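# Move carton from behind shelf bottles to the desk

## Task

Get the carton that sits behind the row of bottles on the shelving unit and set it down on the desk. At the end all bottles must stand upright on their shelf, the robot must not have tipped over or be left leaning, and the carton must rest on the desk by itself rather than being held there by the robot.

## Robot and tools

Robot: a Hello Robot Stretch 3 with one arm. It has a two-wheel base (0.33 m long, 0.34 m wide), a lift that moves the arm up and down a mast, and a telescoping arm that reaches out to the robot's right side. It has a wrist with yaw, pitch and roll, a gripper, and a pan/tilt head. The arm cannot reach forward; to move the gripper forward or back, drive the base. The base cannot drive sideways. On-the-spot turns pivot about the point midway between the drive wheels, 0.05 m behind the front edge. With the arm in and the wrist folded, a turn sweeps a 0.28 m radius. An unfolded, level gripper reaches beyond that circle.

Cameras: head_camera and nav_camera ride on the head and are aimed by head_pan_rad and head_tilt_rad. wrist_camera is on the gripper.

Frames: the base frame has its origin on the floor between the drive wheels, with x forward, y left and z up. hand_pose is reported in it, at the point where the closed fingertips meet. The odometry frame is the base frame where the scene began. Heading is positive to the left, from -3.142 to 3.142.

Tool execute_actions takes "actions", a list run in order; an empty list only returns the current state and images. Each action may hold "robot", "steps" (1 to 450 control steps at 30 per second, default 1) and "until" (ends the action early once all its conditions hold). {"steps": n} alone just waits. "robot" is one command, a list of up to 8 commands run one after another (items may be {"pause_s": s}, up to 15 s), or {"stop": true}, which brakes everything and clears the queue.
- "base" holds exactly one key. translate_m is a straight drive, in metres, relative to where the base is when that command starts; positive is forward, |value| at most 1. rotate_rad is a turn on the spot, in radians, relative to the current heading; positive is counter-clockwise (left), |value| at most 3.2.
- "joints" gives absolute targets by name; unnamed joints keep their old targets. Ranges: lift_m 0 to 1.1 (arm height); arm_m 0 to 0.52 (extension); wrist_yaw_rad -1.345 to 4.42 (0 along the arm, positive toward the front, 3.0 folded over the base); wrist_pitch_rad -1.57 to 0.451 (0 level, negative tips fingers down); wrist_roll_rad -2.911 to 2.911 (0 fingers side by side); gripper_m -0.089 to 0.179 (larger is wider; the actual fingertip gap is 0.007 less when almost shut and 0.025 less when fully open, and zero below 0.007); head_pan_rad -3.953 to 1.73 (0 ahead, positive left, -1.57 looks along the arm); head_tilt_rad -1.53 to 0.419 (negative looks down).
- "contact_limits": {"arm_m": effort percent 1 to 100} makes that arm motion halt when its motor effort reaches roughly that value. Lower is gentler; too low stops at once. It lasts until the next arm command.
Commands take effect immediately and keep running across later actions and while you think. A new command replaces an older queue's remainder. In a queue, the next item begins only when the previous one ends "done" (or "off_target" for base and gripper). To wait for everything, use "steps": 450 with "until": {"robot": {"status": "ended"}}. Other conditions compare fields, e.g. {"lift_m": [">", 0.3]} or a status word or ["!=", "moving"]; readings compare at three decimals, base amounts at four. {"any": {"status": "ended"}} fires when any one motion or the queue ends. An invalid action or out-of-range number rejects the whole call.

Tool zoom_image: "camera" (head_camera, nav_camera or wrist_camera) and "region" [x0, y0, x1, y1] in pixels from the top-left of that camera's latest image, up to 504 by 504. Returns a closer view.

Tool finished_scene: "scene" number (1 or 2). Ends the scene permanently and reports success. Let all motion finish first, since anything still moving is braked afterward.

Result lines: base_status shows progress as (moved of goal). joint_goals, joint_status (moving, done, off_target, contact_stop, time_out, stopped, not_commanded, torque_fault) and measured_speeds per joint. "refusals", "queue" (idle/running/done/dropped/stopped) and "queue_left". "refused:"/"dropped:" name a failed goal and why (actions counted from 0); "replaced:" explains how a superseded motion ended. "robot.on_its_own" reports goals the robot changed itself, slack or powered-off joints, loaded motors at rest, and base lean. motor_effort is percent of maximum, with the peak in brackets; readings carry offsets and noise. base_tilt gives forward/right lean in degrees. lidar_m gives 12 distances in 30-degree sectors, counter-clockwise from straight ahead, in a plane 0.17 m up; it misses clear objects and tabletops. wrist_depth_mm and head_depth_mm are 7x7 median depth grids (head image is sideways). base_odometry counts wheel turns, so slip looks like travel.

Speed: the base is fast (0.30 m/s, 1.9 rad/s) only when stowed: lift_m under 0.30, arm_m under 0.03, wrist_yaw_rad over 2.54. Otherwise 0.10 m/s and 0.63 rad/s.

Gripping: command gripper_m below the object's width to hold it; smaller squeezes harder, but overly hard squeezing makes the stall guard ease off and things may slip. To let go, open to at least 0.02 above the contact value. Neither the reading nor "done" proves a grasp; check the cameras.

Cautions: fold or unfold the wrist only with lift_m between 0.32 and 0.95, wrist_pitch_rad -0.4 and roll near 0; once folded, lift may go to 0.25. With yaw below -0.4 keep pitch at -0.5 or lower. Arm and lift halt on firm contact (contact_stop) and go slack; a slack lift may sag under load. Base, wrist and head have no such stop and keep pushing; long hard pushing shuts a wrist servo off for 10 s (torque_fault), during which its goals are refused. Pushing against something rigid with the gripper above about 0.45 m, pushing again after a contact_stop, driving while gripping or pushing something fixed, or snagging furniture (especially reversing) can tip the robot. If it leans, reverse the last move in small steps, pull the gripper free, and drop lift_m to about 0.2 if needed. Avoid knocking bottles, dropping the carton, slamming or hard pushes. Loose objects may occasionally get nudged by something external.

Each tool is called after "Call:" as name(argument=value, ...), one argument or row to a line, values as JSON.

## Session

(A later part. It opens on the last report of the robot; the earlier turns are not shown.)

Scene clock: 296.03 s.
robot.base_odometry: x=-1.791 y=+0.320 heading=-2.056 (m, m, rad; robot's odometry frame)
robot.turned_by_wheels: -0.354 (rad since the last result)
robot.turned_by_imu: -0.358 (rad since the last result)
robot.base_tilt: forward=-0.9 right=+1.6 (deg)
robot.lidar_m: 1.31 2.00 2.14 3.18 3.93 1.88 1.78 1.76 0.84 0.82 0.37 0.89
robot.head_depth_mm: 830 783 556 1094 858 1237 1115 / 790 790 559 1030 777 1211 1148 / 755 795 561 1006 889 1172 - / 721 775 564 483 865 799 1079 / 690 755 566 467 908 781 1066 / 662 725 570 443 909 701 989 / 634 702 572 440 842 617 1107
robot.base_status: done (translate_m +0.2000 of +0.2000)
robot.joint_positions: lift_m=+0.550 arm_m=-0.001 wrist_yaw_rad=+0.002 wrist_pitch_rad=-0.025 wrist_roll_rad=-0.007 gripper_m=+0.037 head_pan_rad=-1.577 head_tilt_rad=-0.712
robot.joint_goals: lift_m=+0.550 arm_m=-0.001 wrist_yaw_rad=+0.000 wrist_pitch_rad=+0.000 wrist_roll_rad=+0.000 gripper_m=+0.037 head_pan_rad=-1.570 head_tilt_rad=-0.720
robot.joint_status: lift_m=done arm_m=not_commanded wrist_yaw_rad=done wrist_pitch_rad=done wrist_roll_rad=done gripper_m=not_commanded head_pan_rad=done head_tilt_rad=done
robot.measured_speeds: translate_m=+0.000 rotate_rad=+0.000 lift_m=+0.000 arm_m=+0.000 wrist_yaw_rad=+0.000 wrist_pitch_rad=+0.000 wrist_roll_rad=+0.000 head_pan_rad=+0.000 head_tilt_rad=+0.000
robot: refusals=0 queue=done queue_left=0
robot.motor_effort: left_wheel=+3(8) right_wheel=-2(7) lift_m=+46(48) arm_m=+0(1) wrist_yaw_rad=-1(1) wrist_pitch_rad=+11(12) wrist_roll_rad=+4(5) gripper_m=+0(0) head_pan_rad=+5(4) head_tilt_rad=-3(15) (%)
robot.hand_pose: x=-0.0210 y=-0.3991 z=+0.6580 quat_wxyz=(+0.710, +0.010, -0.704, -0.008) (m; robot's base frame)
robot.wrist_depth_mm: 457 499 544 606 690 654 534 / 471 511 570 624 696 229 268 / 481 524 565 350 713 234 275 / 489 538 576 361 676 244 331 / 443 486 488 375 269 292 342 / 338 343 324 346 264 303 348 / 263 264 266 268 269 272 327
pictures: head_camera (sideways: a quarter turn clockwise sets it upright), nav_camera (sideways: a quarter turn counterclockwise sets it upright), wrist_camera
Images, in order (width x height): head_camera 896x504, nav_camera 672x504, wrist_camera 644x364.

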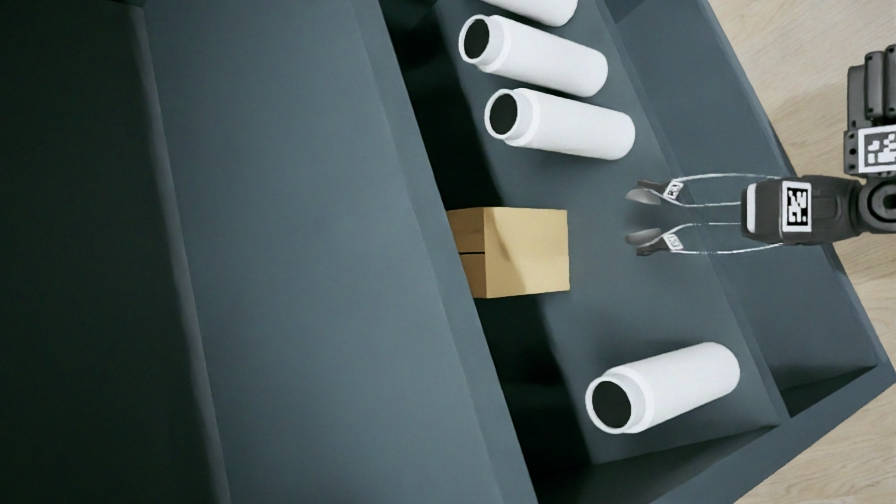

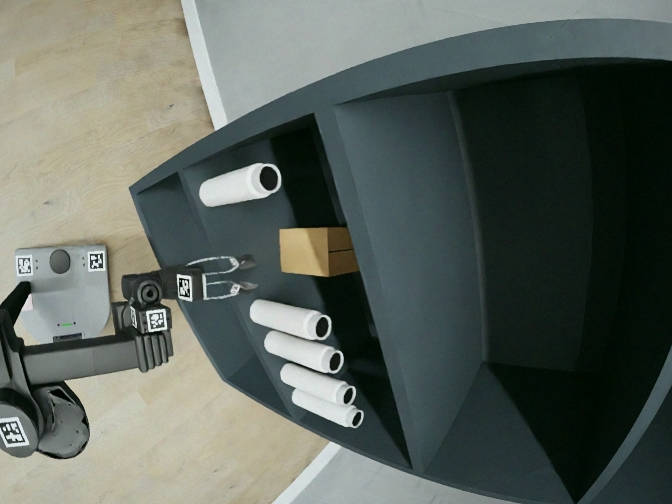

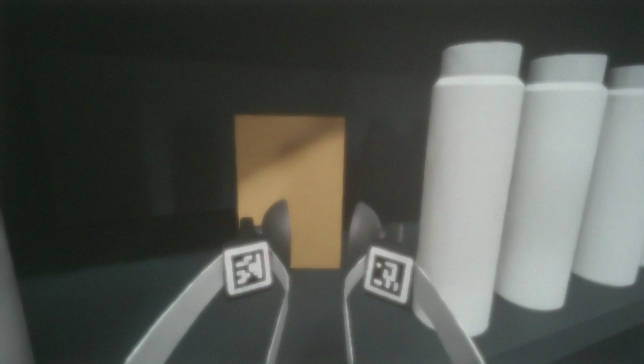

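Call:
execute_actions(
  actions=[
    {"robot": [{"base": {"rotate_rad": -0.9}}, {"base": {"translate_m": -0.217}, "joints": {"lift_m": 0.52}}, {"base": {"rotate_rad": 0.9}, "joints": {"gripper_m": 0.179}}, {"base": {"translate_m": 0.168}}], "steps": 450, "until": {"robot": {"status": "ended"}}},
  ],
)

Scene clock: 426.67 s.
robot.base_odometry: x=-1.656 y=+0.212 heading=-2.056 (m, m, rad; robot's odometry frame)
robot.turned_by_wheels: +0.000 (rad since the last result)
robot.turned_by_imu: -0.003 (rad since the last result)
robot.base_tilt: forward=-0.9 right=+1.6 (deg)
robot.lidar_m: 1.55 1.90 2.05 2.98 3.81 2.28 1.87 1.85 0.99 0.96 0.50 1.04
robot.head_depth_mm: 980 785 1236 941 1399 1291 1114 / 936 791 1259 896 1365 1270 1139 / 893 794 642 1032 978 1249 1145 / 852 800 615 1002 949 1230 1121 / 816 804 592 1108 844 1196 1125 / 782 808 569 1098 862 1252 1128 / 752 803 527 592 1339 1307 1128
robot.base_status: done (translate_m +0.1680 of +0.1680)
robot.joint_positions: lift_m=+0.520 arm_m=-0.001 wrist_yaw_rad=+0.001 wrist_pitch_rad=-0.023 wrist_roll_rad=-0.007 gripper_m=+0.179 head_pan_rad=-1.577 head_tilt_rad=-0.712
robot.joint_goals: lift_m=+0.520 arm_m=-0.001 wrist_yaw_rad=+0.000 wrist_pitch_rad=+0.000 wrist_roll_rad=+0.000 gripper_m=+0.179 head_pan_rad=-1.570 head_tilt_rad=-0.720
robot.joint_status: lift_m=done arm_m=not_commanded wrist_yaw_rad=done wrist_pitch_rad=done wrist_roll_rad=done gripper_m=done head_pan_rad=done head_tilt_rad=done
robot.measured_speeds: translate_m=+0.000 rotate_rad=+0.000 lift_m=+0.000 arm_m=+0.000 wrist_yaw_rad=+0.000 wrist_pitch_rad=+0.000 wrist_roll_rad=+0.000 head_pan_rad=+0.000 head_tilt_rad=+0.000
robot: refusals=0 queue=done queue_left=0
robot.motor_effort: left_wheel=-1(4) right_wheel=+2(6) lift_m=+25(46) arm_m=+0(1) wrist_yaw_rad=-1(1) wrist_pitch_rad=+11(11) wrist_roll_rad=+4(4) gripper_m=+0(94) head_pan_rad=+4(5) head_tilt_rad=-4(3) (%)
robot.hand_pose: x=-0.0212 y=-0.3992 z=+0.6290 quat_wxyz=(+0.710, +0.009, -0.704, -0.008) (m; robot's base frame)
robot.wrist_depth_mm: 298 268 686 751 830 782 623 / 289 262 704 784 845 436 522 / 279 275 721 524 438 458 532 / 272 285 704 545 440 488 563 / 244 293 383 415 426 473 596 / - 290 311 362 - 927 650 / 259 461 819 909 919 837 707
pictures: head_camera (sideways: a quarter turn clockwise sets it upright), nav_camera (sideways: a quarter turn counterclockwise sets it upright), wrist_camera
Images, in order (width x height): head_camera 896x504, nav_camera 672x504, wrist_camera 644x364.

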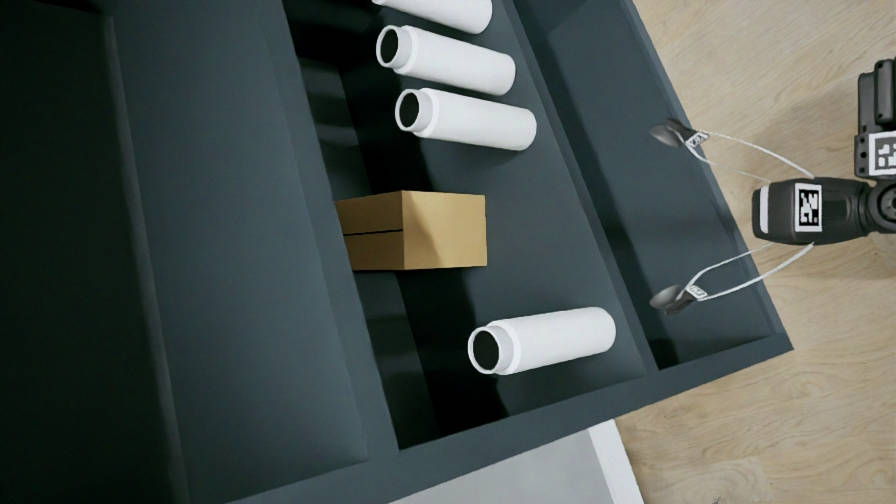

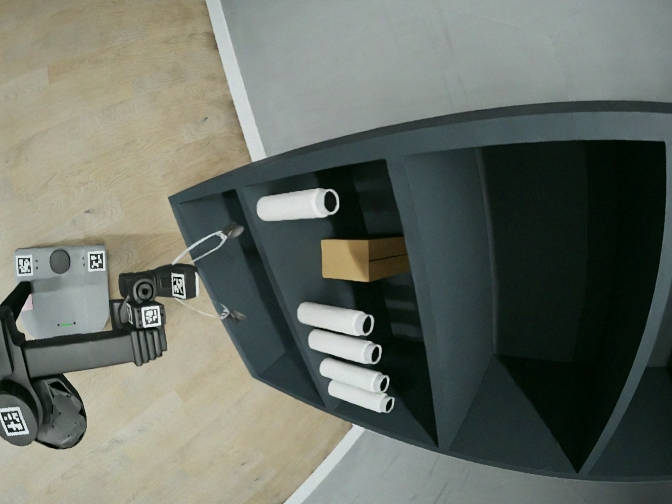

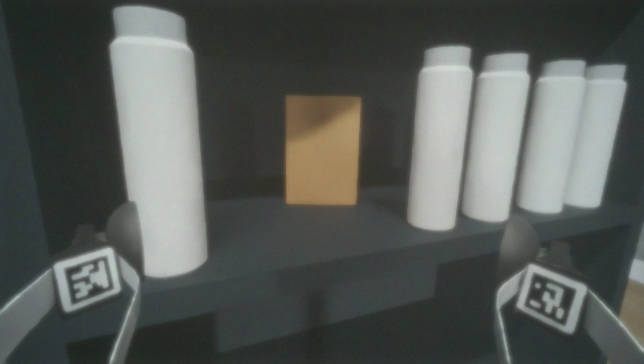

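Call:
execute_actions(
  actions=[
    {"robot": [{"base": {"translate_m": -0.007}, "joints": {"arm_m": 0.13}}], "steps": 450, "until": {"robot": {"status": "ended"}}},
  ],
)

Scene clock: 454.67 s.
robot.base_odometry: x=-1.653 y=+0.218 heading=-2.056 (m, m, rad; robot's odometry frame)
robot.turned_by_wheels: +0.000 (rad since the last result)
robot.turned_by_imu: -0.001 (rad since the last result)
robot.base_tilt: forward=-0.9 right=+1.6 (deg)
robot.lidar_m: 1.55 1.91 2.05 3.02 3.80 2.27 1.86 1.85 0.99 0.97 0.50 1.04
robot.head_depth_mm: 986 785 1222 957 1397 1285 1115 / 939 788 1260 896 1353 1294 - / 896 795 641 1068 980 - 1098 / 857 800 616 1003 929 1225 1123 / 820 804 591 1110 840 1223 1121 / 784 809 569 1103 841 1226 1129 / 755 805 550 589 1327 1306 1130
robot.base_status: done (translate_m -0.0070 of -0.0070)
robot.joint_positions: lift_m=+0.520 arm_m=+0.130 wrist_yaw_rad=+0.001 wrist_pitch_rad=-0.023 wrist_roll_rad=-0.007 gripper_m=+0.179 head_pan_rad=-1.577 head_tilt_rad=-0.712
robot.joint_goals: lift_m=+0.520 arm_m=+0.130 wrist_yaw_rad=+0.000 wrist_pitch_rad=+0.000 wrist_roll_rad=+0.000 gripper_m=+0.179 head_pan_rad=-1.570 head_tilt_rad=-0.720
robot.joint_status: lift_m=done arm_m=done wrist_yaw_rad=done wrist_pitch_rad=done wrist_roll_rad=done gripper_m=done head_pan_rad=done head_tilt_rad=done
robot.measured_speeds: translate_m=+0.000 rotate_rad=+0.000 lift_m=+0.000 arm_m=+0.000 wrist_yaw_rad=+0.000 wrist_pitch_rad=+0.000 wrist_roll_rad=+0.000 head_pan_rad=+0.000 head_tilt_rad=+0.000
robot: refusals=0 queue=done queue_left=0
robot.motor_effort: left_wheel=-1(3) right_wheel=+2(6) lift_m=+25(25) arm_m=+4(3) wrist_yaw_rad=-2(0) wrist_pitch_rad=+11(11) wrist_roll_rad=+4(4) gripper_m=+0(0) head_pan_rad=+4(4) head_tilt_rad=-3(3) (%)
robot.hand_pose: x=-0.0212 y=-0.5303 z=+0.6291 quat_wxyz=(+0.710, +0.009, -0.704, -0.008) (m; robot's base frame)
robot.wrist_depth_mm: 159 519 566 628 711 274 532 / 159 530 584 644 731 264 305 / 160 550 599 385 760 272 355 / 163 560 612 397 645 284 370 / 162 408 410 408 388 291 381 / - 288 290 292 295 296 370 / 172 214 225 226 251 727 616
pictures: head_camera (sideways: a quarter turn clockwise sets it upright), nav_camera (sideways: a quarter turn counterclockwise sets it upright), wrist_camera
Images, in order (width x height): head_camera 896x504, nav_camera 672x504, wrist_camera 644x364.

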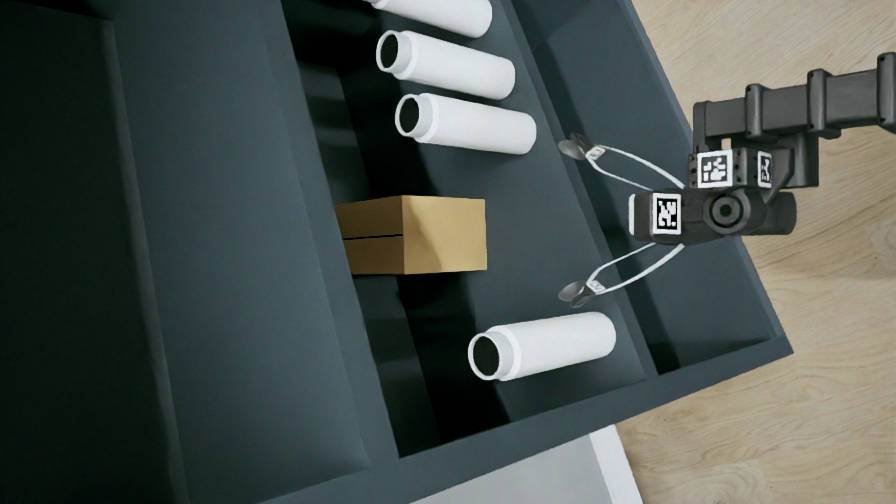

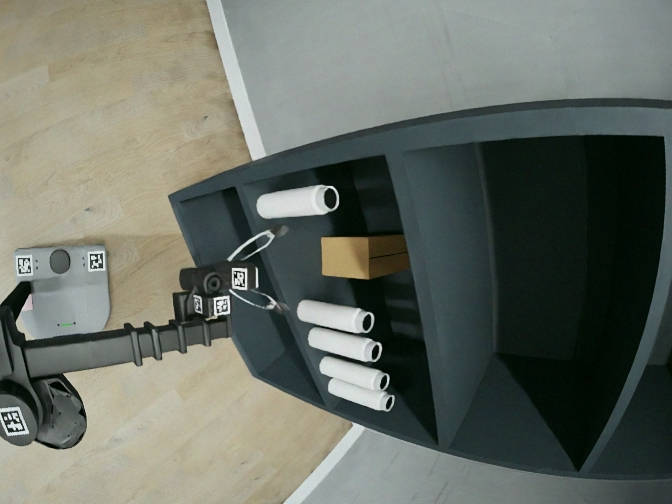

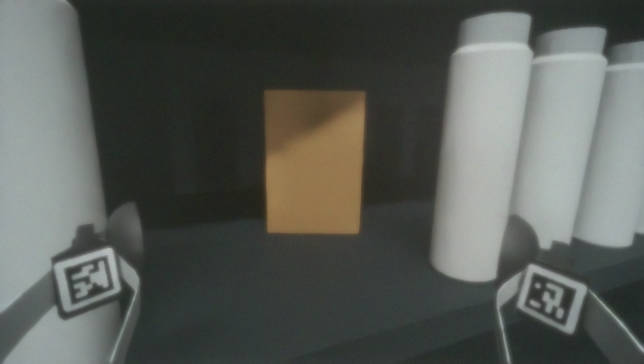

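Call:
zoom_image(
  camera="head_camera",
  region=[380, 70, 700, 230],
)

Call:
zoom_image(
  camera="head_camera",
  region=[380, 230, 700, 400],
)

Region (380, 70, 700, 230) of head_camera's 896x504 image, scaled by 1.575, with more detail than that image has.

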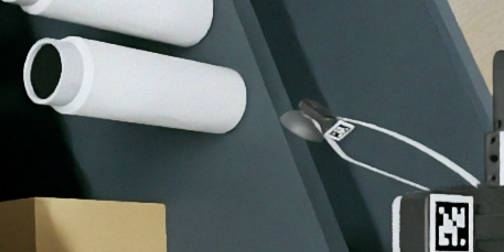

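Region (380, 230, 700, 400) of head_camera's 896x504 image, scaled by 1.575, with more detail than that image has; it fills the top 268 rows of this view, and the rest is white.

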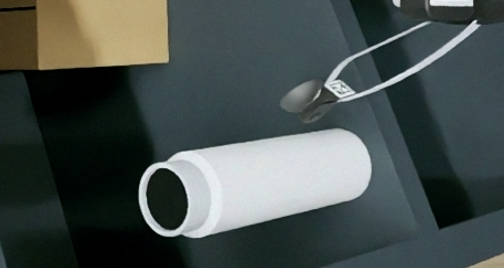

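Call:
execute_actions(
  actions=[
    {"robot": {"joints": {"arm_m": 0.35}, "contact_limits": {"arm_m": 20}}, "steps": 450, "until": {"robot": {"status": "ended"}}},
  ],
)

Scene clock: 501.63 s.
robot.base_odometry: x=-1.653 y=+0.218 heading=-2.056 (m, m, rad; robot's odometry frame)
robot.turned_by_wheels: +0.000 (rad since the last result)
robot.turned_by_imu: -0.001 (rad since the last result)
robot.base_tilt: forward=-0.9 right=+1.6 (deg)
robot.lidar_m: 1.55 1.91 2.05 3.01 3.81 2.27 1.86 1.85 0.99 0.97 0.50 1.05
robot.head_depth_mm: 986 785 1229 959 1397 1289 1113 / 939 789 1268 883 1369 1296 - / 897 793 642 1066 - 1238 1116 / 859 799 615 975 953 1222 1123 / 821 804 592 1111 845 1224 1124 / 786 811 570 1103 842 1224 1126 / 753 806 549 590 1325 1312 1127
robot.base_status: done (translate_m -0.0070 of -0.0070)
robot.joint_positions: lift_m=+0.520 arm_m=+0.350 wrist_yaw_rad=+0.001 wrist_pitch_rad=-0.023 wrist_roll_rad=-0.007 gripper_m=+0.179 head_pan_rad=-1.577 head_tilt_rad=-0.712
robot.joint_goals: lift_m=+0.520 arm_m=+0.350 wrist_yaw_rad=+0.000 wrist_pitch_rad=+0.000 wrist_roll_rad=+0.000 gripper_m=+0.179 head_pan_rad=-1.570 head_tilt_rad=-0.720
robot.joint_status: lift_m=done arm_m=done wrist_yaw_rad=done wrist_pitch_rad=done wrist_roll_rad=done gripper_m=done head_pan_rad=done head_tilt_rad=done
robot.measured_speeds: translate_m=+0.000 rotate_rad=+0.000 lift_m=+0.000 arm_m=+0.000 wrist_yaw_rad=+0.000 wrist_pitch_rad=+0.000 wrist_roll_rad=+0.000 head_pan_rad=+0.000 head_tilt_rad=+0.000
robot: refusals=0 queue=done queue_left=0
robot.motor_effort: left_wheel=+0(0) right_wheel=+2(2) lift_m=+25(25) arm_m=+4(4) wrist_yaw_rad=+0(1) wrist_pitch_rad=+11(11) wrist_roll_rad=+3(4) gripper_m=-1(0) head_pan_rad=+5(5) head_tilt_rad=-4(3) (%)
robot.contact_limits: arm_m 20 (drawing in: default 34, maximum 55; extending or still: default 45, maximum 74)
robot.hand_pose: x=-0.0212 y=-0.7503 z=+0.6291 quat_wxyz=(+0.710, +0.009, -0.704, -0.008) (m; robot's base frame)
robot.wrist_depth_mm: 319 345 382 425 478 545 486 / 329 354 158 158 493 569 495 / 339 366 163 163 520 596 499 / 347 381 169 169 547 602 500 / 351 385 176 176 361 464 434 / - 285 183 183 278 297 302 / 219 222 191 191 216 227 219
pictures: head_camera (sideways: a quarter turn clockwise sets it upright), nav_camera (sideways: a quarter turn counterclockwise sets it upright), wrist_camera
Images, in order (width x height): head_camera 896x504, nav_camera 672x504, wrist_camera 644x364.

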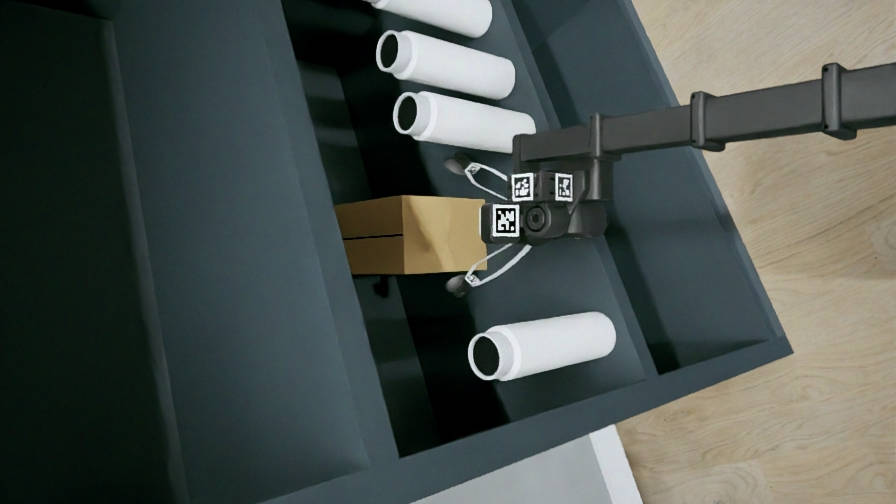

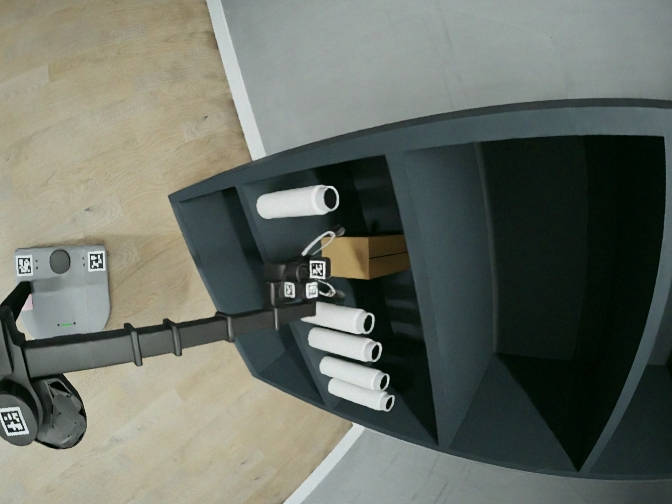

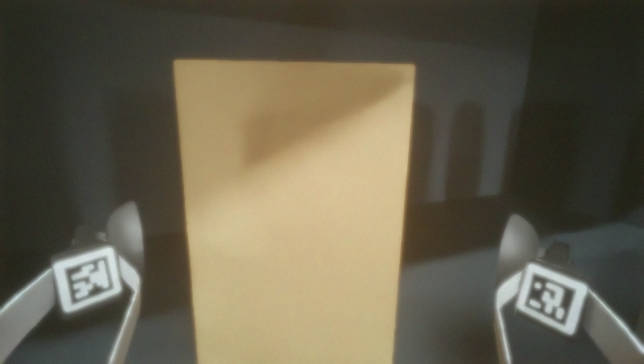

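Call:
execute_actions(
  actions=[
    {"robot": {"base": {"translate_m": 0.013}}, "steps": 450, "until": {"robot": {"status": "ended"}}},
  ],
)

Scene clock: 518.60 s.
robot.base_odometry: x=-1.659 y=+0.206 heading=-2.056 (m, m, rad; robot's odometry frame)
robot.turned_by_wheels: +0.000 (rad since the last result)
robot.turned_by_imu: -0.002 (rad since the last result)
robot.base_tilt: forward=-0.9 right=+1.6 (deg)
robot.lidar_m: 1.54 1.90 2.04 2.99 3.79 2.28 1.87 1.86 0.99 0.96 0.50 1.04
robot.head_depth_mm: 979 785 1234 931 1394 1290 1110 / 934 789 1258 896 1370 1296 - / 891 794 641 1037 - 1247 1117 / 850 799 615 1003 942 1221 1117 / 817 804 591 1111 840 1224 1124 / 780 810 569 1096 861 1248 1125 / 751 801 516 596 1341 1308 1126
robot.base_status: done (translate_m +0.0130 of +0.0130)
robot.joint_positions: lift_m=+0.520 arm_m=+0.350 wrist_yaw_rad=+0.001 wrist_pitch_rad=-0.023 wrist_roll_rad=-0.007 gripper_m=+0.179 head_pan_rad=-1.577 head_tilt_rad=-0.712
robot.joint_goals: lift_m=+0.520 arm_m=+0.350 wrist_yaw_rad=+0.000 wrist_pitch_rad=+0.000 wrist_roll_rad=+0.000 gripper_m=+0.179 head_pan_rad=-1.570 head_tilt_rad=-0.720
robot.joint_status: lift_m=done arm_m=done wrist_yaw_rad=done wrist_pitch_rad=done wrist_roll_rad=done gripper_m=done head_pan_rad=done head_tilt_rad=done
robot.measured_speeds: translate_m=+0.000 rotate_rad=+0.000 lift_m=+0.000 arm_m=+0.000 wrist_yaw_rad=+0.000 wrist_pitch_rad=+0.000 wrist_roll_rad=+0.000 head_pan_rad=+0.000 head_tilt_rad=+0.000
robot: refusals=0 queue=done queue_left=0
robot.motor_effort: left_wheel=+0(2) right_wheel=+3(8) lift_m=+25(25) arm_m=+4(4) wrist_yaw_rad=+0(1) wrist_pitch_rad=+11(11) wrist_roll_rad=+4(4) gripper_m=+1(0) head_pan_rad=+4(4) head_tilt_rad=-3(4) (%)
robot.contact_limits: arm_m 20 (drawing in: default 34, maximum 55; extending or still: default 45, maximum 74)
robot.hand_pose: x=-0.0212 y=-0.7503 z=+0.6291 quat_wxyz=(+0.710, +0.009, -0.704, -0.008) (m; robot's base frame)
robot.wrist_depth_mm: 316 344 379 422 478 541 495 / 324 353 158 158 159 568 500 / 334 364 164 162 164 584 508 / 344 375 169 169 170 602 510 / 350 382 177 175 178 464 434 / - 285 184 183 186 295 302 / 220 221 192 191 194 227 220
pictures: head_camera (sideways: a quarter turn clockwise sets it upright), nav_camera (sideways: a quarter turn counterclockwise sets it upright), wrist_camera
Images, in order (width x height): head_camera 896x504, nav_camera 672x504, wrist_camera 644x364.

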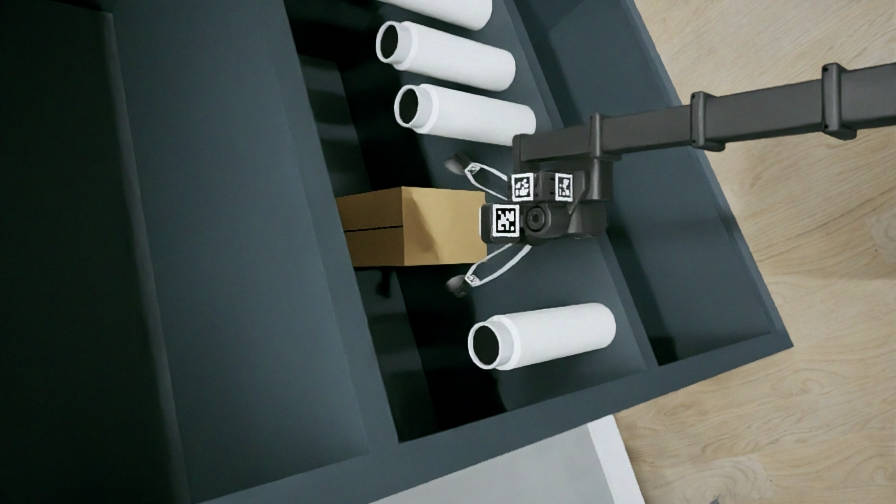

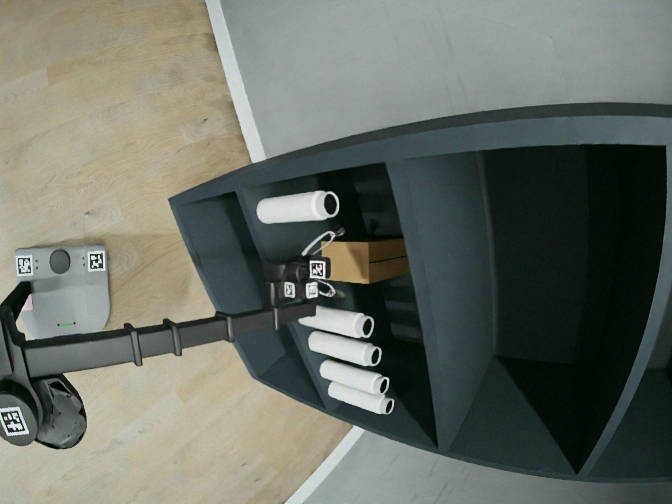

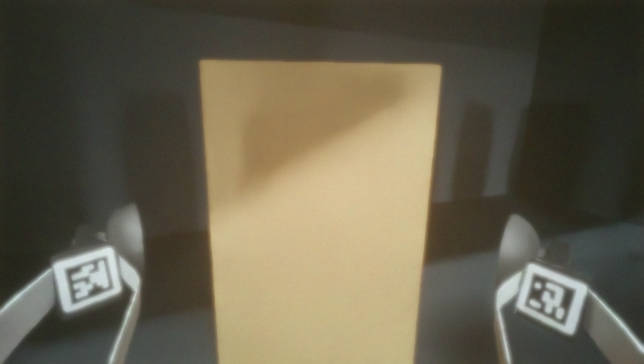

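Call:
execute_actions(
  actions=[
    {"robot": {"joints": {"arm_m": 0.415}, "contact_limits": {"arm_m": 15}}, "steps": 450, "until": {"robot": {"status": "ended"}}},
  ],
)

Scene clock: 526.67 s.
robot.base_odometry: x=-1.659 y=+0.206 heading=-2.056 (m, m, rad; robot's odometry frame)
robot.turned_by_wheels: +0.000 (rad since the last result)
robot.turned_by_imu: -0.001 (rad since the last result)
robot.base_tilt: forward=-0.8 right=+1.6 (deg)
robot.lidar_m: 1.54 1.90 2.04 3.00 3.80 2.29 1.87 1.86 0.99 0.96 0.50 1.03
robot.head_depth_mm: 981 784 1243 930 1400 1290 1114 / 932 788 1258 896 1368 1296 - / 891 794 643 1087 1341 1249 1123 / 852 798 616 1010 928 1223 1121 / 814 802 590 1107 841 1225 1126 / 779 813 569 1097 861 1250 1125 / 750 801 516 597 1333 1309 1125
robot.base_status: done (translate_m +0.0130 of +0.0130)
robot.joint_positions: lift_m=+0.520 arm_m=+0.415 wrist_yaw_rad=+0.001 wrist_pitch_rad=-0.023 wrist_roll_rad=-0.007 gripper_m=+0.179 head_pan_rad=-1.577 head_tilt_rad=-0.712
robot.joint_goals: lift_m=+0.520 arm_m=+0.415 wrist_yaw_rad=+0.000 wrist_pitch_rad=+0.000 wrist_roll_rad=+0.000 gripper_m=+0.179 head_pan_rad=-1.570 head_tilt_rad=-0.720
robot.joint_status: lift_m=done arm_m=done wrist_yaw_rad=done wrist_pitch_rad=done wrist_roll_rad=done gripper_m=done head_pan_rad=done head_tilt_rad=done
robot.measured_speeds: translate_m=+0.000 rotate_rad=+0.000 lift_m=+0.000 arm_m=+0.000 wrist_yaw_rad=+0.000 wrist_pitch_rad=+0.000 wrist_roll_rad=+0.000 head_pan_rad=+0.000 head_tilt_rad=+0.000
robot: refusals=0 queue=done queue_left=0
robot.motor_effort: left_wheel=+0(0) right_wheel=+3(2) lift_m=+25(25) arm_m=+4(5) wrist_yaw_rad=+0(1) wrist_pitch_rad=+10(11) wrist_roll_rad=+4(4) gripper_m=+0(0) head_pan_rad=+5(4) head_tilt_rad=-4(3) (%)
robot.contact_limits: arm_m 15 (drawing in: default 34, maximum 55; extending or still: default 45, maximum 74)
robot.hand_pose: x=-0.0212 y=-0.8153 z=+0.6291 quat_wxyz=(+0.710, +0.009, -0.704, -0.008) (m; robot's base frame)
robot.wrist_depth_mm: 273 92 310 342 387 452 476 / 280 94 94 94 94 96 481 / 288 98 97 98 98 509 487 / 296 103 101 102 102 537 493 / 301 105 105 106 106 394 432 / - 110 110 110 110 112 301 / 219 202 114 115 115 222 219
pictures: head_camera (sideways: a quarter turn clockwise sets it upright), nav_camera (sideways: a quarter turn counterclockwise sets it upright), wrist_camera
Images, in order (width x height): head_camera 896x504, nav_camera 672x504, wrist_camera 644x364.

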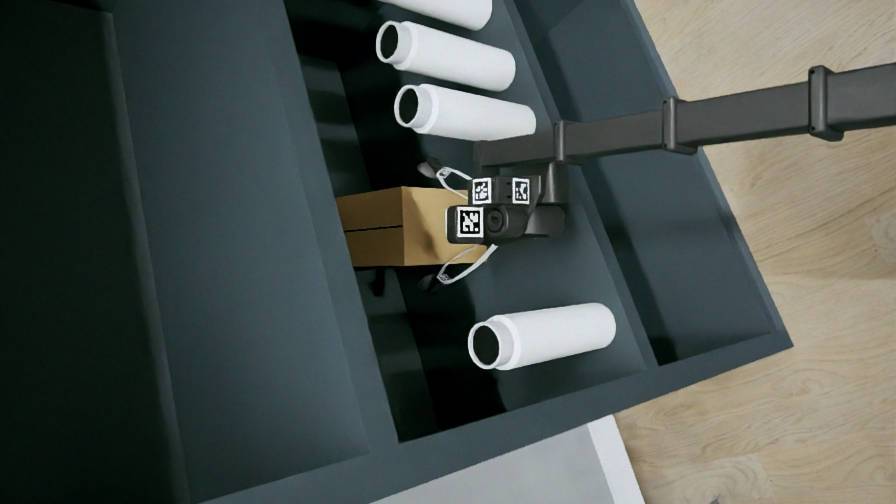

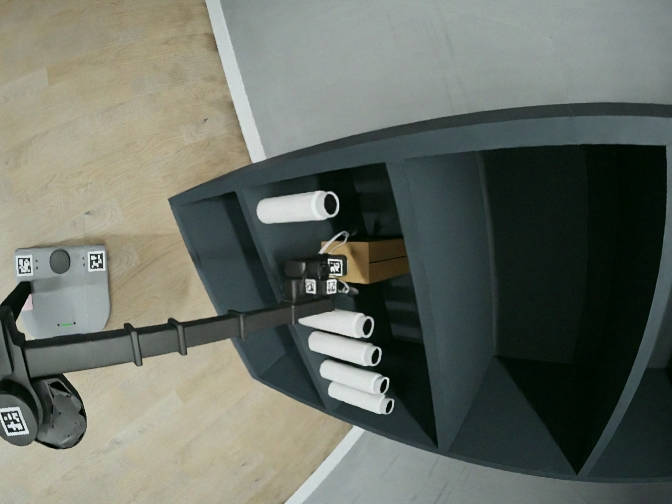

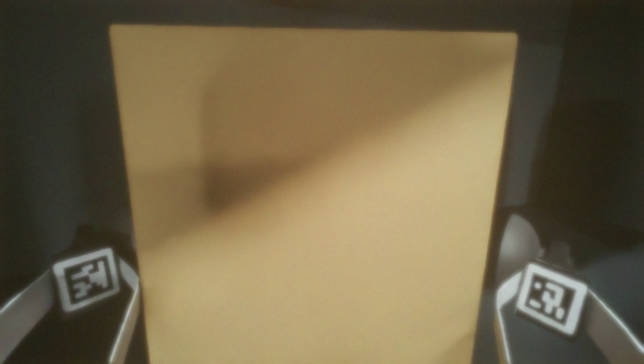

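Call:
execute_actions(
  actions=[
    {"robot": {"joints": {"gripper_m": 0.09}}, "steps": 150, "until": {"robot": {"status": "ended"}}},
  ],
)

Scene clock: 547.40 s.
robot.base_odometry: x=-1.659 y=+0.206 heading=-2.056 (m, m, rad; robot's odometry frame)
robot.turned_by_wheels: +0.000 (rad since the last result)
robot.turned_by_imu: -0.001 (rad since the last result)
robot.base_tilt: forward=-0.9 right=+1.6 (deg)
robot.lidar_m: 1.54 1.90 2.03 3.00 3.79 2.29 1.87 1.86 0.99 0.96 0.50 1.03
robot.head_depth_mm: 981 786 1240 941 1400 1288 1115 / 934 790 1258 898 1365 1294 - / 891 794 642 1082 1344 1247 1118 / 851 798 616 1010 925 1222 1120 / 815 803 591 1112 839 1224 1125 / 781 809 569 1098 863 1248 1125 / 748 801 515 596 1338 1308 1125
robot.base_status: done (translate_m +0.0130 of +0.0130)
robot.joint_positions: lift_m=+0.520 arm_m=+0.415 wrist_yaw_rad=-0.003 wrist_pitch_rad=-0.023 wrist_roll_rad=-0.007 gripper_m=+0.091 head_pan_rad=-1.577 head_tilt_rad=-0.712
robot.joint_goals: lift_m=+0.520 arm_m=+0.415 wrist_yaw_rad=+0.000 wrist_pitch_rad=+0.000 wrist_roll_rad=+0.000 gripper_m=+0.090 head_pan_rad=-1.570 head_tilt_rad=-0.720
robot.joint_status: lift_m=done arm_m=done wrist_yaw_rad=done wrist_pitch_rad=done wrist_roll_rad=done gripper_m=done head_pan_rad=done head_tilt_rad=done
robot.measured_speeds: translate_m=+0.000 rotate_rad=+0.000 lift_m=+0.000 arm_m=+0.000 wrist_yaw_rad=+0.000 wrist_pitch_rad=+0.000 wrist_roll_rad=+0.000 head_pan_rad=+0.000 head_tilt_rad=+0.000
robot: refusals=0 queue=done queue_left=0
robot.motor_effort: left_wheel=-1(1) right_wheel=+4(3) lift_m=+25(25) arm_m=+4(4) wrist_yaw_rad=+2(2) wrist_pitch_rad=+11(10) wrist_roll_rad=+4(4) gripper_m=-23(100) head_pan_rad=+4(4) head_tilt_rad=-3(3) (%)
robot.contact_limits: arm_m 15 (drawing in: default 34, maximum 55; extending or still: default 45, maximum 74)
robot.hand_pose: x=-0.0221 y=-0.8153 z=+0.6291 quat_wxyz=(+0.710, +0.007, -0.704, -0.009) (m; robot's base frame)
robot.wrist_depth_mm: 273 291 312 355 401 461 473 / 279 294 104 106 109 112 478 / 287 302 108 110 113 511 483 / 296 318 112 115 117 541 488 / 304 319 116 119 122 392 430 / 301 256 121 124 127 - 300 / 211 222 126 129 133 222 230
pictures: head_camera (sideways: a quarter turn clockwise sets it upright), nav_camera (sideways: a quarter turn counterclockwise sets it upright), wrist_camera
Images, in order (width x height): head_camera 896x504, nav_camera 672x504, wrist_camera 644x364.

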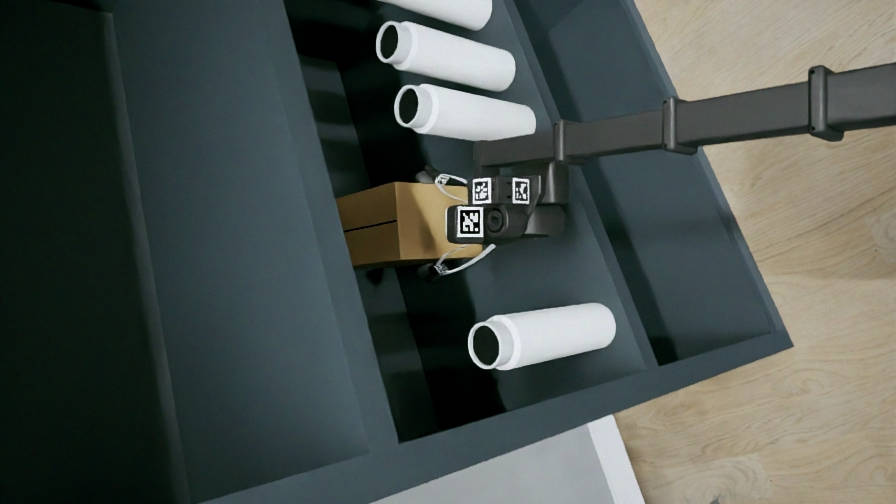

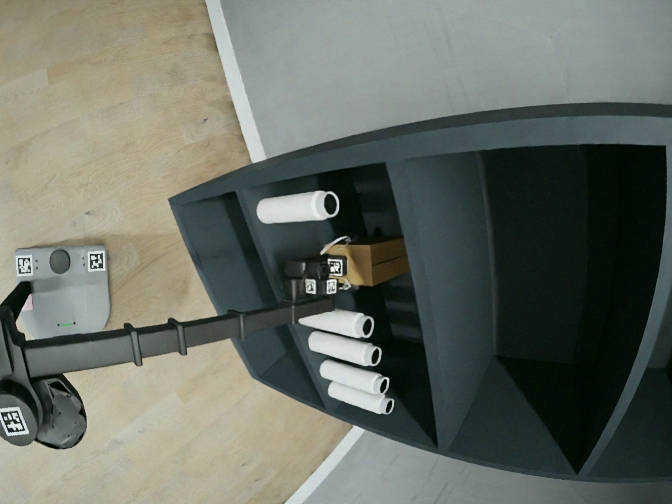

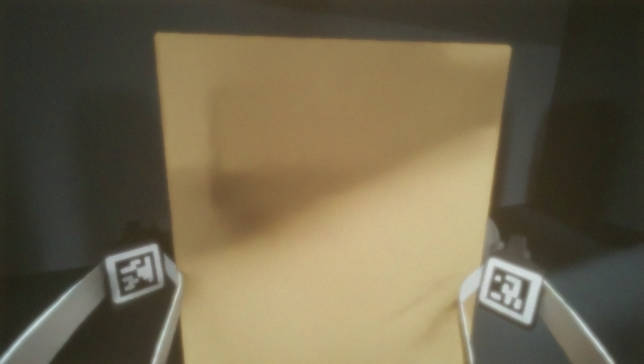

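Call:
zoom_image(
  camera="head_camera",
  region=[320, 130, 600, 310],
)

Region (320, 130, 600, 310) of head_camera's 896x504 image, scaled by 1.800, with more detail than that image has; it fills the top 324 rows of this view, and the rest is white.

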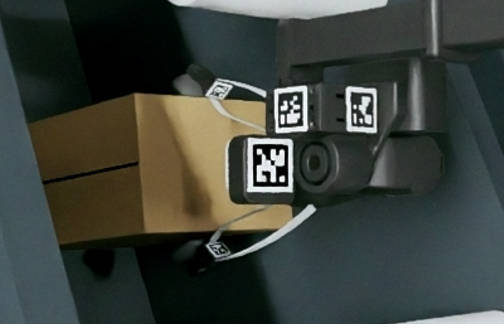

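Call:
execute_actions(
  actions=[
    {"robot": {"joints": {"arm_m": 0.375}}, "steps": 150, "until": {"robot": {"status": "ended"}}},
  ],
)

Scene clock: 564.47 s.
robot.base_odometry: x=-1.659 y=+0.206 heading=-2.056 (m, m, rad; robot's odometry frame)
robot.turned_by_wheels: +0.000 (rad since the last result)
robot.turned_by_imu: -0.001 (rad since the last result)
robot.base_tilt: forward=-0.9 right=+1.6 (deg)
robot.lidar_m: 1.54 1.89 2.03 2.99 3.79 2.29 1.87 1.86 0.99 0.96 0.50 1.04
robot.head_depth_mm: 982 785 1241 931 1404 1286 1112 / 933 787 1258 897 1346 1292 - / 891 794 642 1068 1337 1247 1120 / 851 797 616 959 929 1224 1125 / 814 804 590 1107 838 1221 1120 / 779 810 570 1097 863 1252 1126 / 750 800 516 597 1337 1312 1128
robot.base_status: done (translate_m +0.0130 of +0.0130)
robot.joint_positions: lift_m=+0.520 arm_m=+0.375 wrist_yaw_rad=-0.002 wrist_pitch_rad=-0.023 wrist_roll_rad=-0.007 gripper_m=+0.091 head_pan_rad=-1.577 head_tilt_rad=-0.712
robot.joint_goals: lift_m=+0.520 arm_m=+0.375 wrist_yaw_rad=+0.000 wrist_pitch_rad=+0.000 wrist_roll_rad=+0.000 gripper_m=+0.090 head_pan_rad=-1.570 head_tilt_rad=-0.720
robot.joint_status: lift_m=done arm_m=done wrist_yaw_rad=done wrist_pitch_rad=done wrist_roll_rad=done gripper_m=done head_pan_rad=done head_tilt_rad=done
robot.measured_speeds: translate_m=+0.000 rotate_rad=+0.000 lift_m=+0.000 arm_m=+0.000 wrist_yaw_rad=+0.000 wrist_pitch_rad=+0.000 wrist_roll_rad=+0.000 head_pan_rad=+0.000 head_tilt_rad=+0.000
robot: refusals=0 queue=done queue_left=0
robot.motor_effort: left_wheel=+0(0) right_wheel=+3(4) lift_m=+25(25) arm_m=-5(5) wrist_yaw_rad=+1(3) wrist_pitch_rad=+10(11) wrist_roll_rad=+4(4) gripper_m=-22(23) head_pan_rad=+4(4) head_tilt_rad=-4(4) (%)
robot.hand_pose: x=-0.0219 y=-0.7759 z=+0.6292 quat_wxyz=(+0.710, +0.008, -0.704, -0.009) (m; robot's base frame)
robot.wrist_depth_mm: 297 318 345 390 442 511 489 / 305 324 104 106 109 537 495 / 313 335 108 111 113 569 500 / 324 349 112 115 118 580 505 / 335 349 117 119 123 390 434 / 300 - 121 125 128 - 301 / 211 221 126 130 134 218 230
pictures: head_camera (sideways: a quarter turn clockwise sets it upright), nav_camera (sideways: a quarter turn counterclockwise sets it upright), wrist_camera
Images, in order (width x height): head_camera 896x504, nav_camera 672x504, wrist_camera 644x364.

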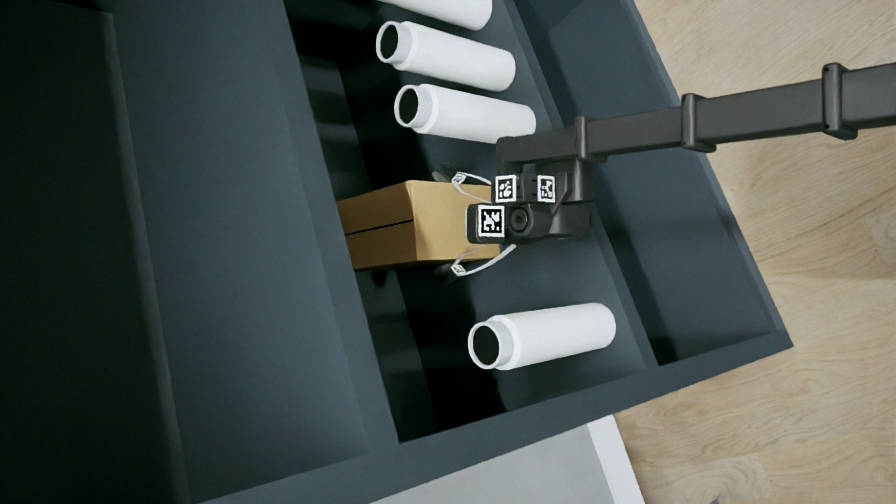

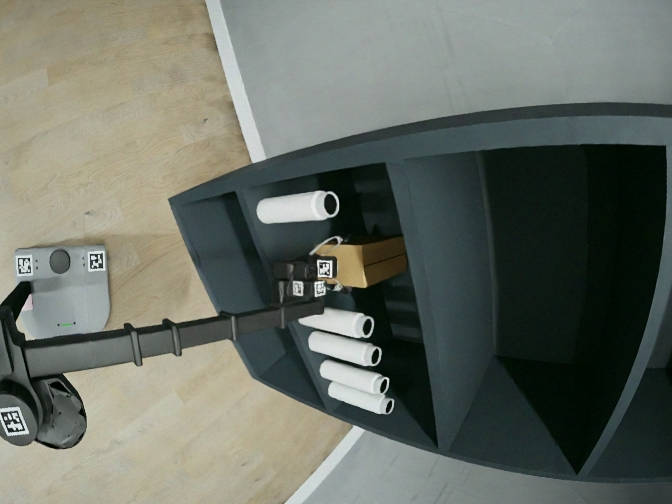

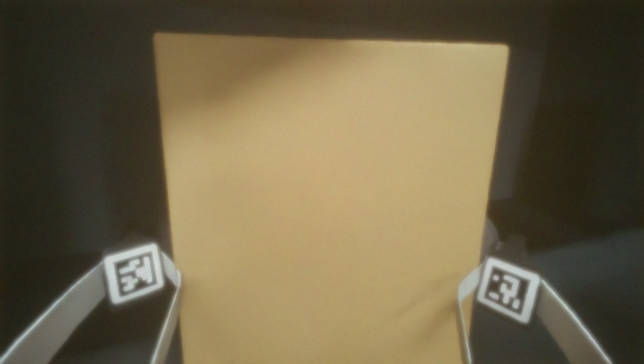

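Call:
execute_actions(
  actions=[
    {"robot": {"joints": {"arm_m": 0.25}}, "steps": 200, "until": {"robot": {"status": "ended"}}},
  ],
)

Scene clock: 589.33 s.
robot.base_odometry: x=-1.659 y=+0.206 heading=-2.056 (m, m, rad; robot's odometry frame)
robot.turned_by_wheels: +0.000 (rad since the last result)
robot.turned_by_imu: -0.001 (rad since the last result)
robot.base_tilt: forward=-0.8 right=+1.6 (deg)
robot.lidar_m: 1.54 1.90 2.03 3.00 3.80 2.29 1.87 1.86 0.99 0.96 0.50 1.04
robot.head_depth_mm: 981 785 1238 932 1392 1285 1115 / 934 789 1256 898 1335 1289 1136 / 892 793 642 931 924 1233 1117 / 850 798 615 871 902 1224 1125 / 817 805 591 1106 838 1222 1126 / 780 810 570 1094 862 1249 1127 / 751 799 516 597 1333 1307 1128
robot.base_status: done (translate_m +0.0130 of +0.0130)
robot.joint_positions: lift_m=+0.520 arm_m=+0.250 wrist_yaw_rad=-0.001 wrist_pitch_rad=-0.024 wrist_roll_rad=-0.007 gripper_m=+0.091 head_pan_rad=-1.577 head_tilt_rad=-0.712
robot.joint_goals: lift_m=+0.520 arm_m=+0.250 wrist_yaw_rad=+0.000 wrist_pitch_rad=+0.000 wrist_roll_rad=+0.000 gripper_m=+0.090 head_pan_rad=-1.570 head_tilt_rad=-0.720
robot.joint_status: lift_m=done arm_m=done wrist_yaw_rad=done wrist_pitch_rad=done wrist_roll_rad=done gripper_m=done head_pan_rad=done head_tilt_rad=done
robot.measured_speeds: translate_m=+0.000 rotate_rad=+0.000 lift_m=+0.000 arm_m=+0.000 wrist_yaw_rad=+0.000 wrist_pitch_rad=+0.000 wrist_roll_rad=+0.000 head_pan_rad=+0.000 head_tilt_rad=+0.000
robot: refusals=0 queue=done queue_left=0
robot.motor_effort: left_wheel=-1(0) right_wheel=+3(4) lift_m=+25(25) arm_m=-5(3) wrist_yaw_rad=+0(1) wrist_pitch_rad=+11(11) wrist_roll_rad=+4(4) gripper_m=-22(22) head_pan_rad=+4(4) head_tilt_rad=-3(3) (%)
robot.hand_pose: x=-0.0217 y=-0.6509 z=+0.6289 quat_wxyz=(+0.710, +0.008, -0.704, -0.009) (m; robot's base frame)
robot.wrist_depth_mm: 388 415 448 508 573 631 150 / 395 419 104 107 109 178 152 / 406 432 108 111 113 177 155 / 417 452 112 115 118 187 159 / 397 400 116 120 123 180 162 / 300 - 121 124 128 - 168 / 211 221 126 129 133 208 173
pictures: head_camera (sideways: a quarter turn clockwise sets it upright), nav_camera (sideways: a quarter turn counterclockwise sets it upright), wrist_camera
Images, in order (width x height): head_camera 896x504, nav_camera 672x504, wrist_camera 644x364.

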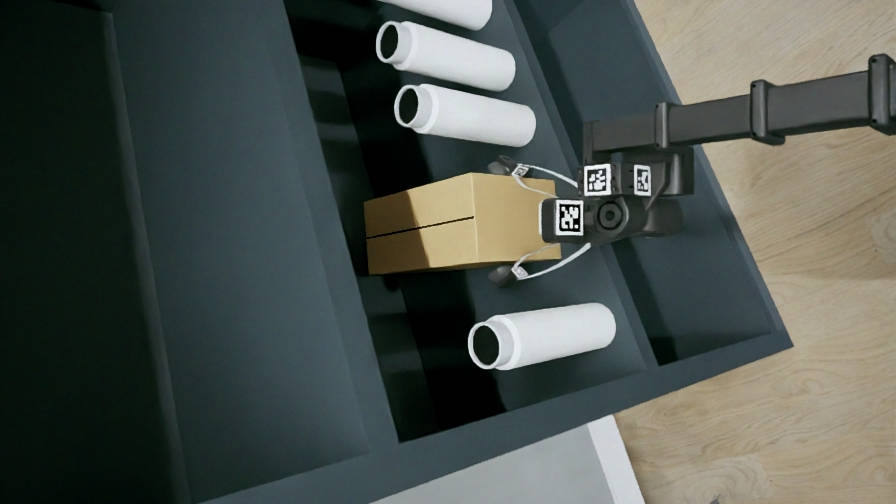

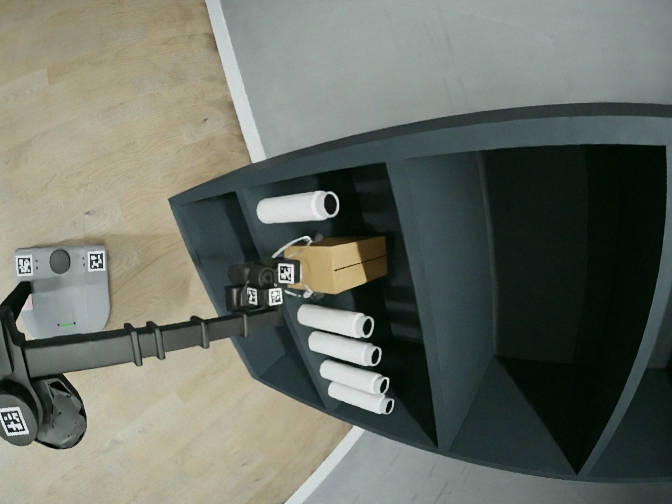

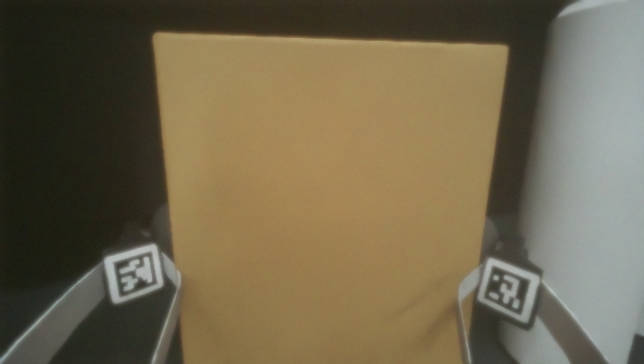

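Call:
zoom_image(
  camera="head_camera",
  region=[500, 0, 800, 400],
)

Region (500, 0, 800, 400) of head_camera's 896x504 image, scaled by 1.260, with more detail than that image has; it fills the left 378 columns of this view, and the rest is white.

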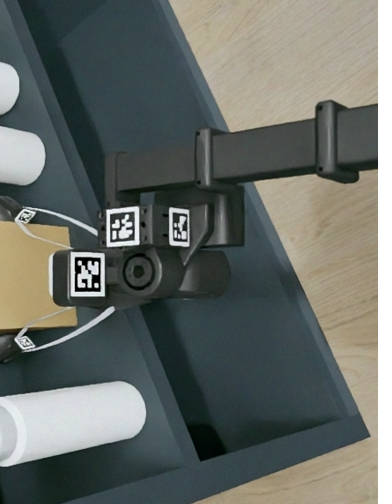

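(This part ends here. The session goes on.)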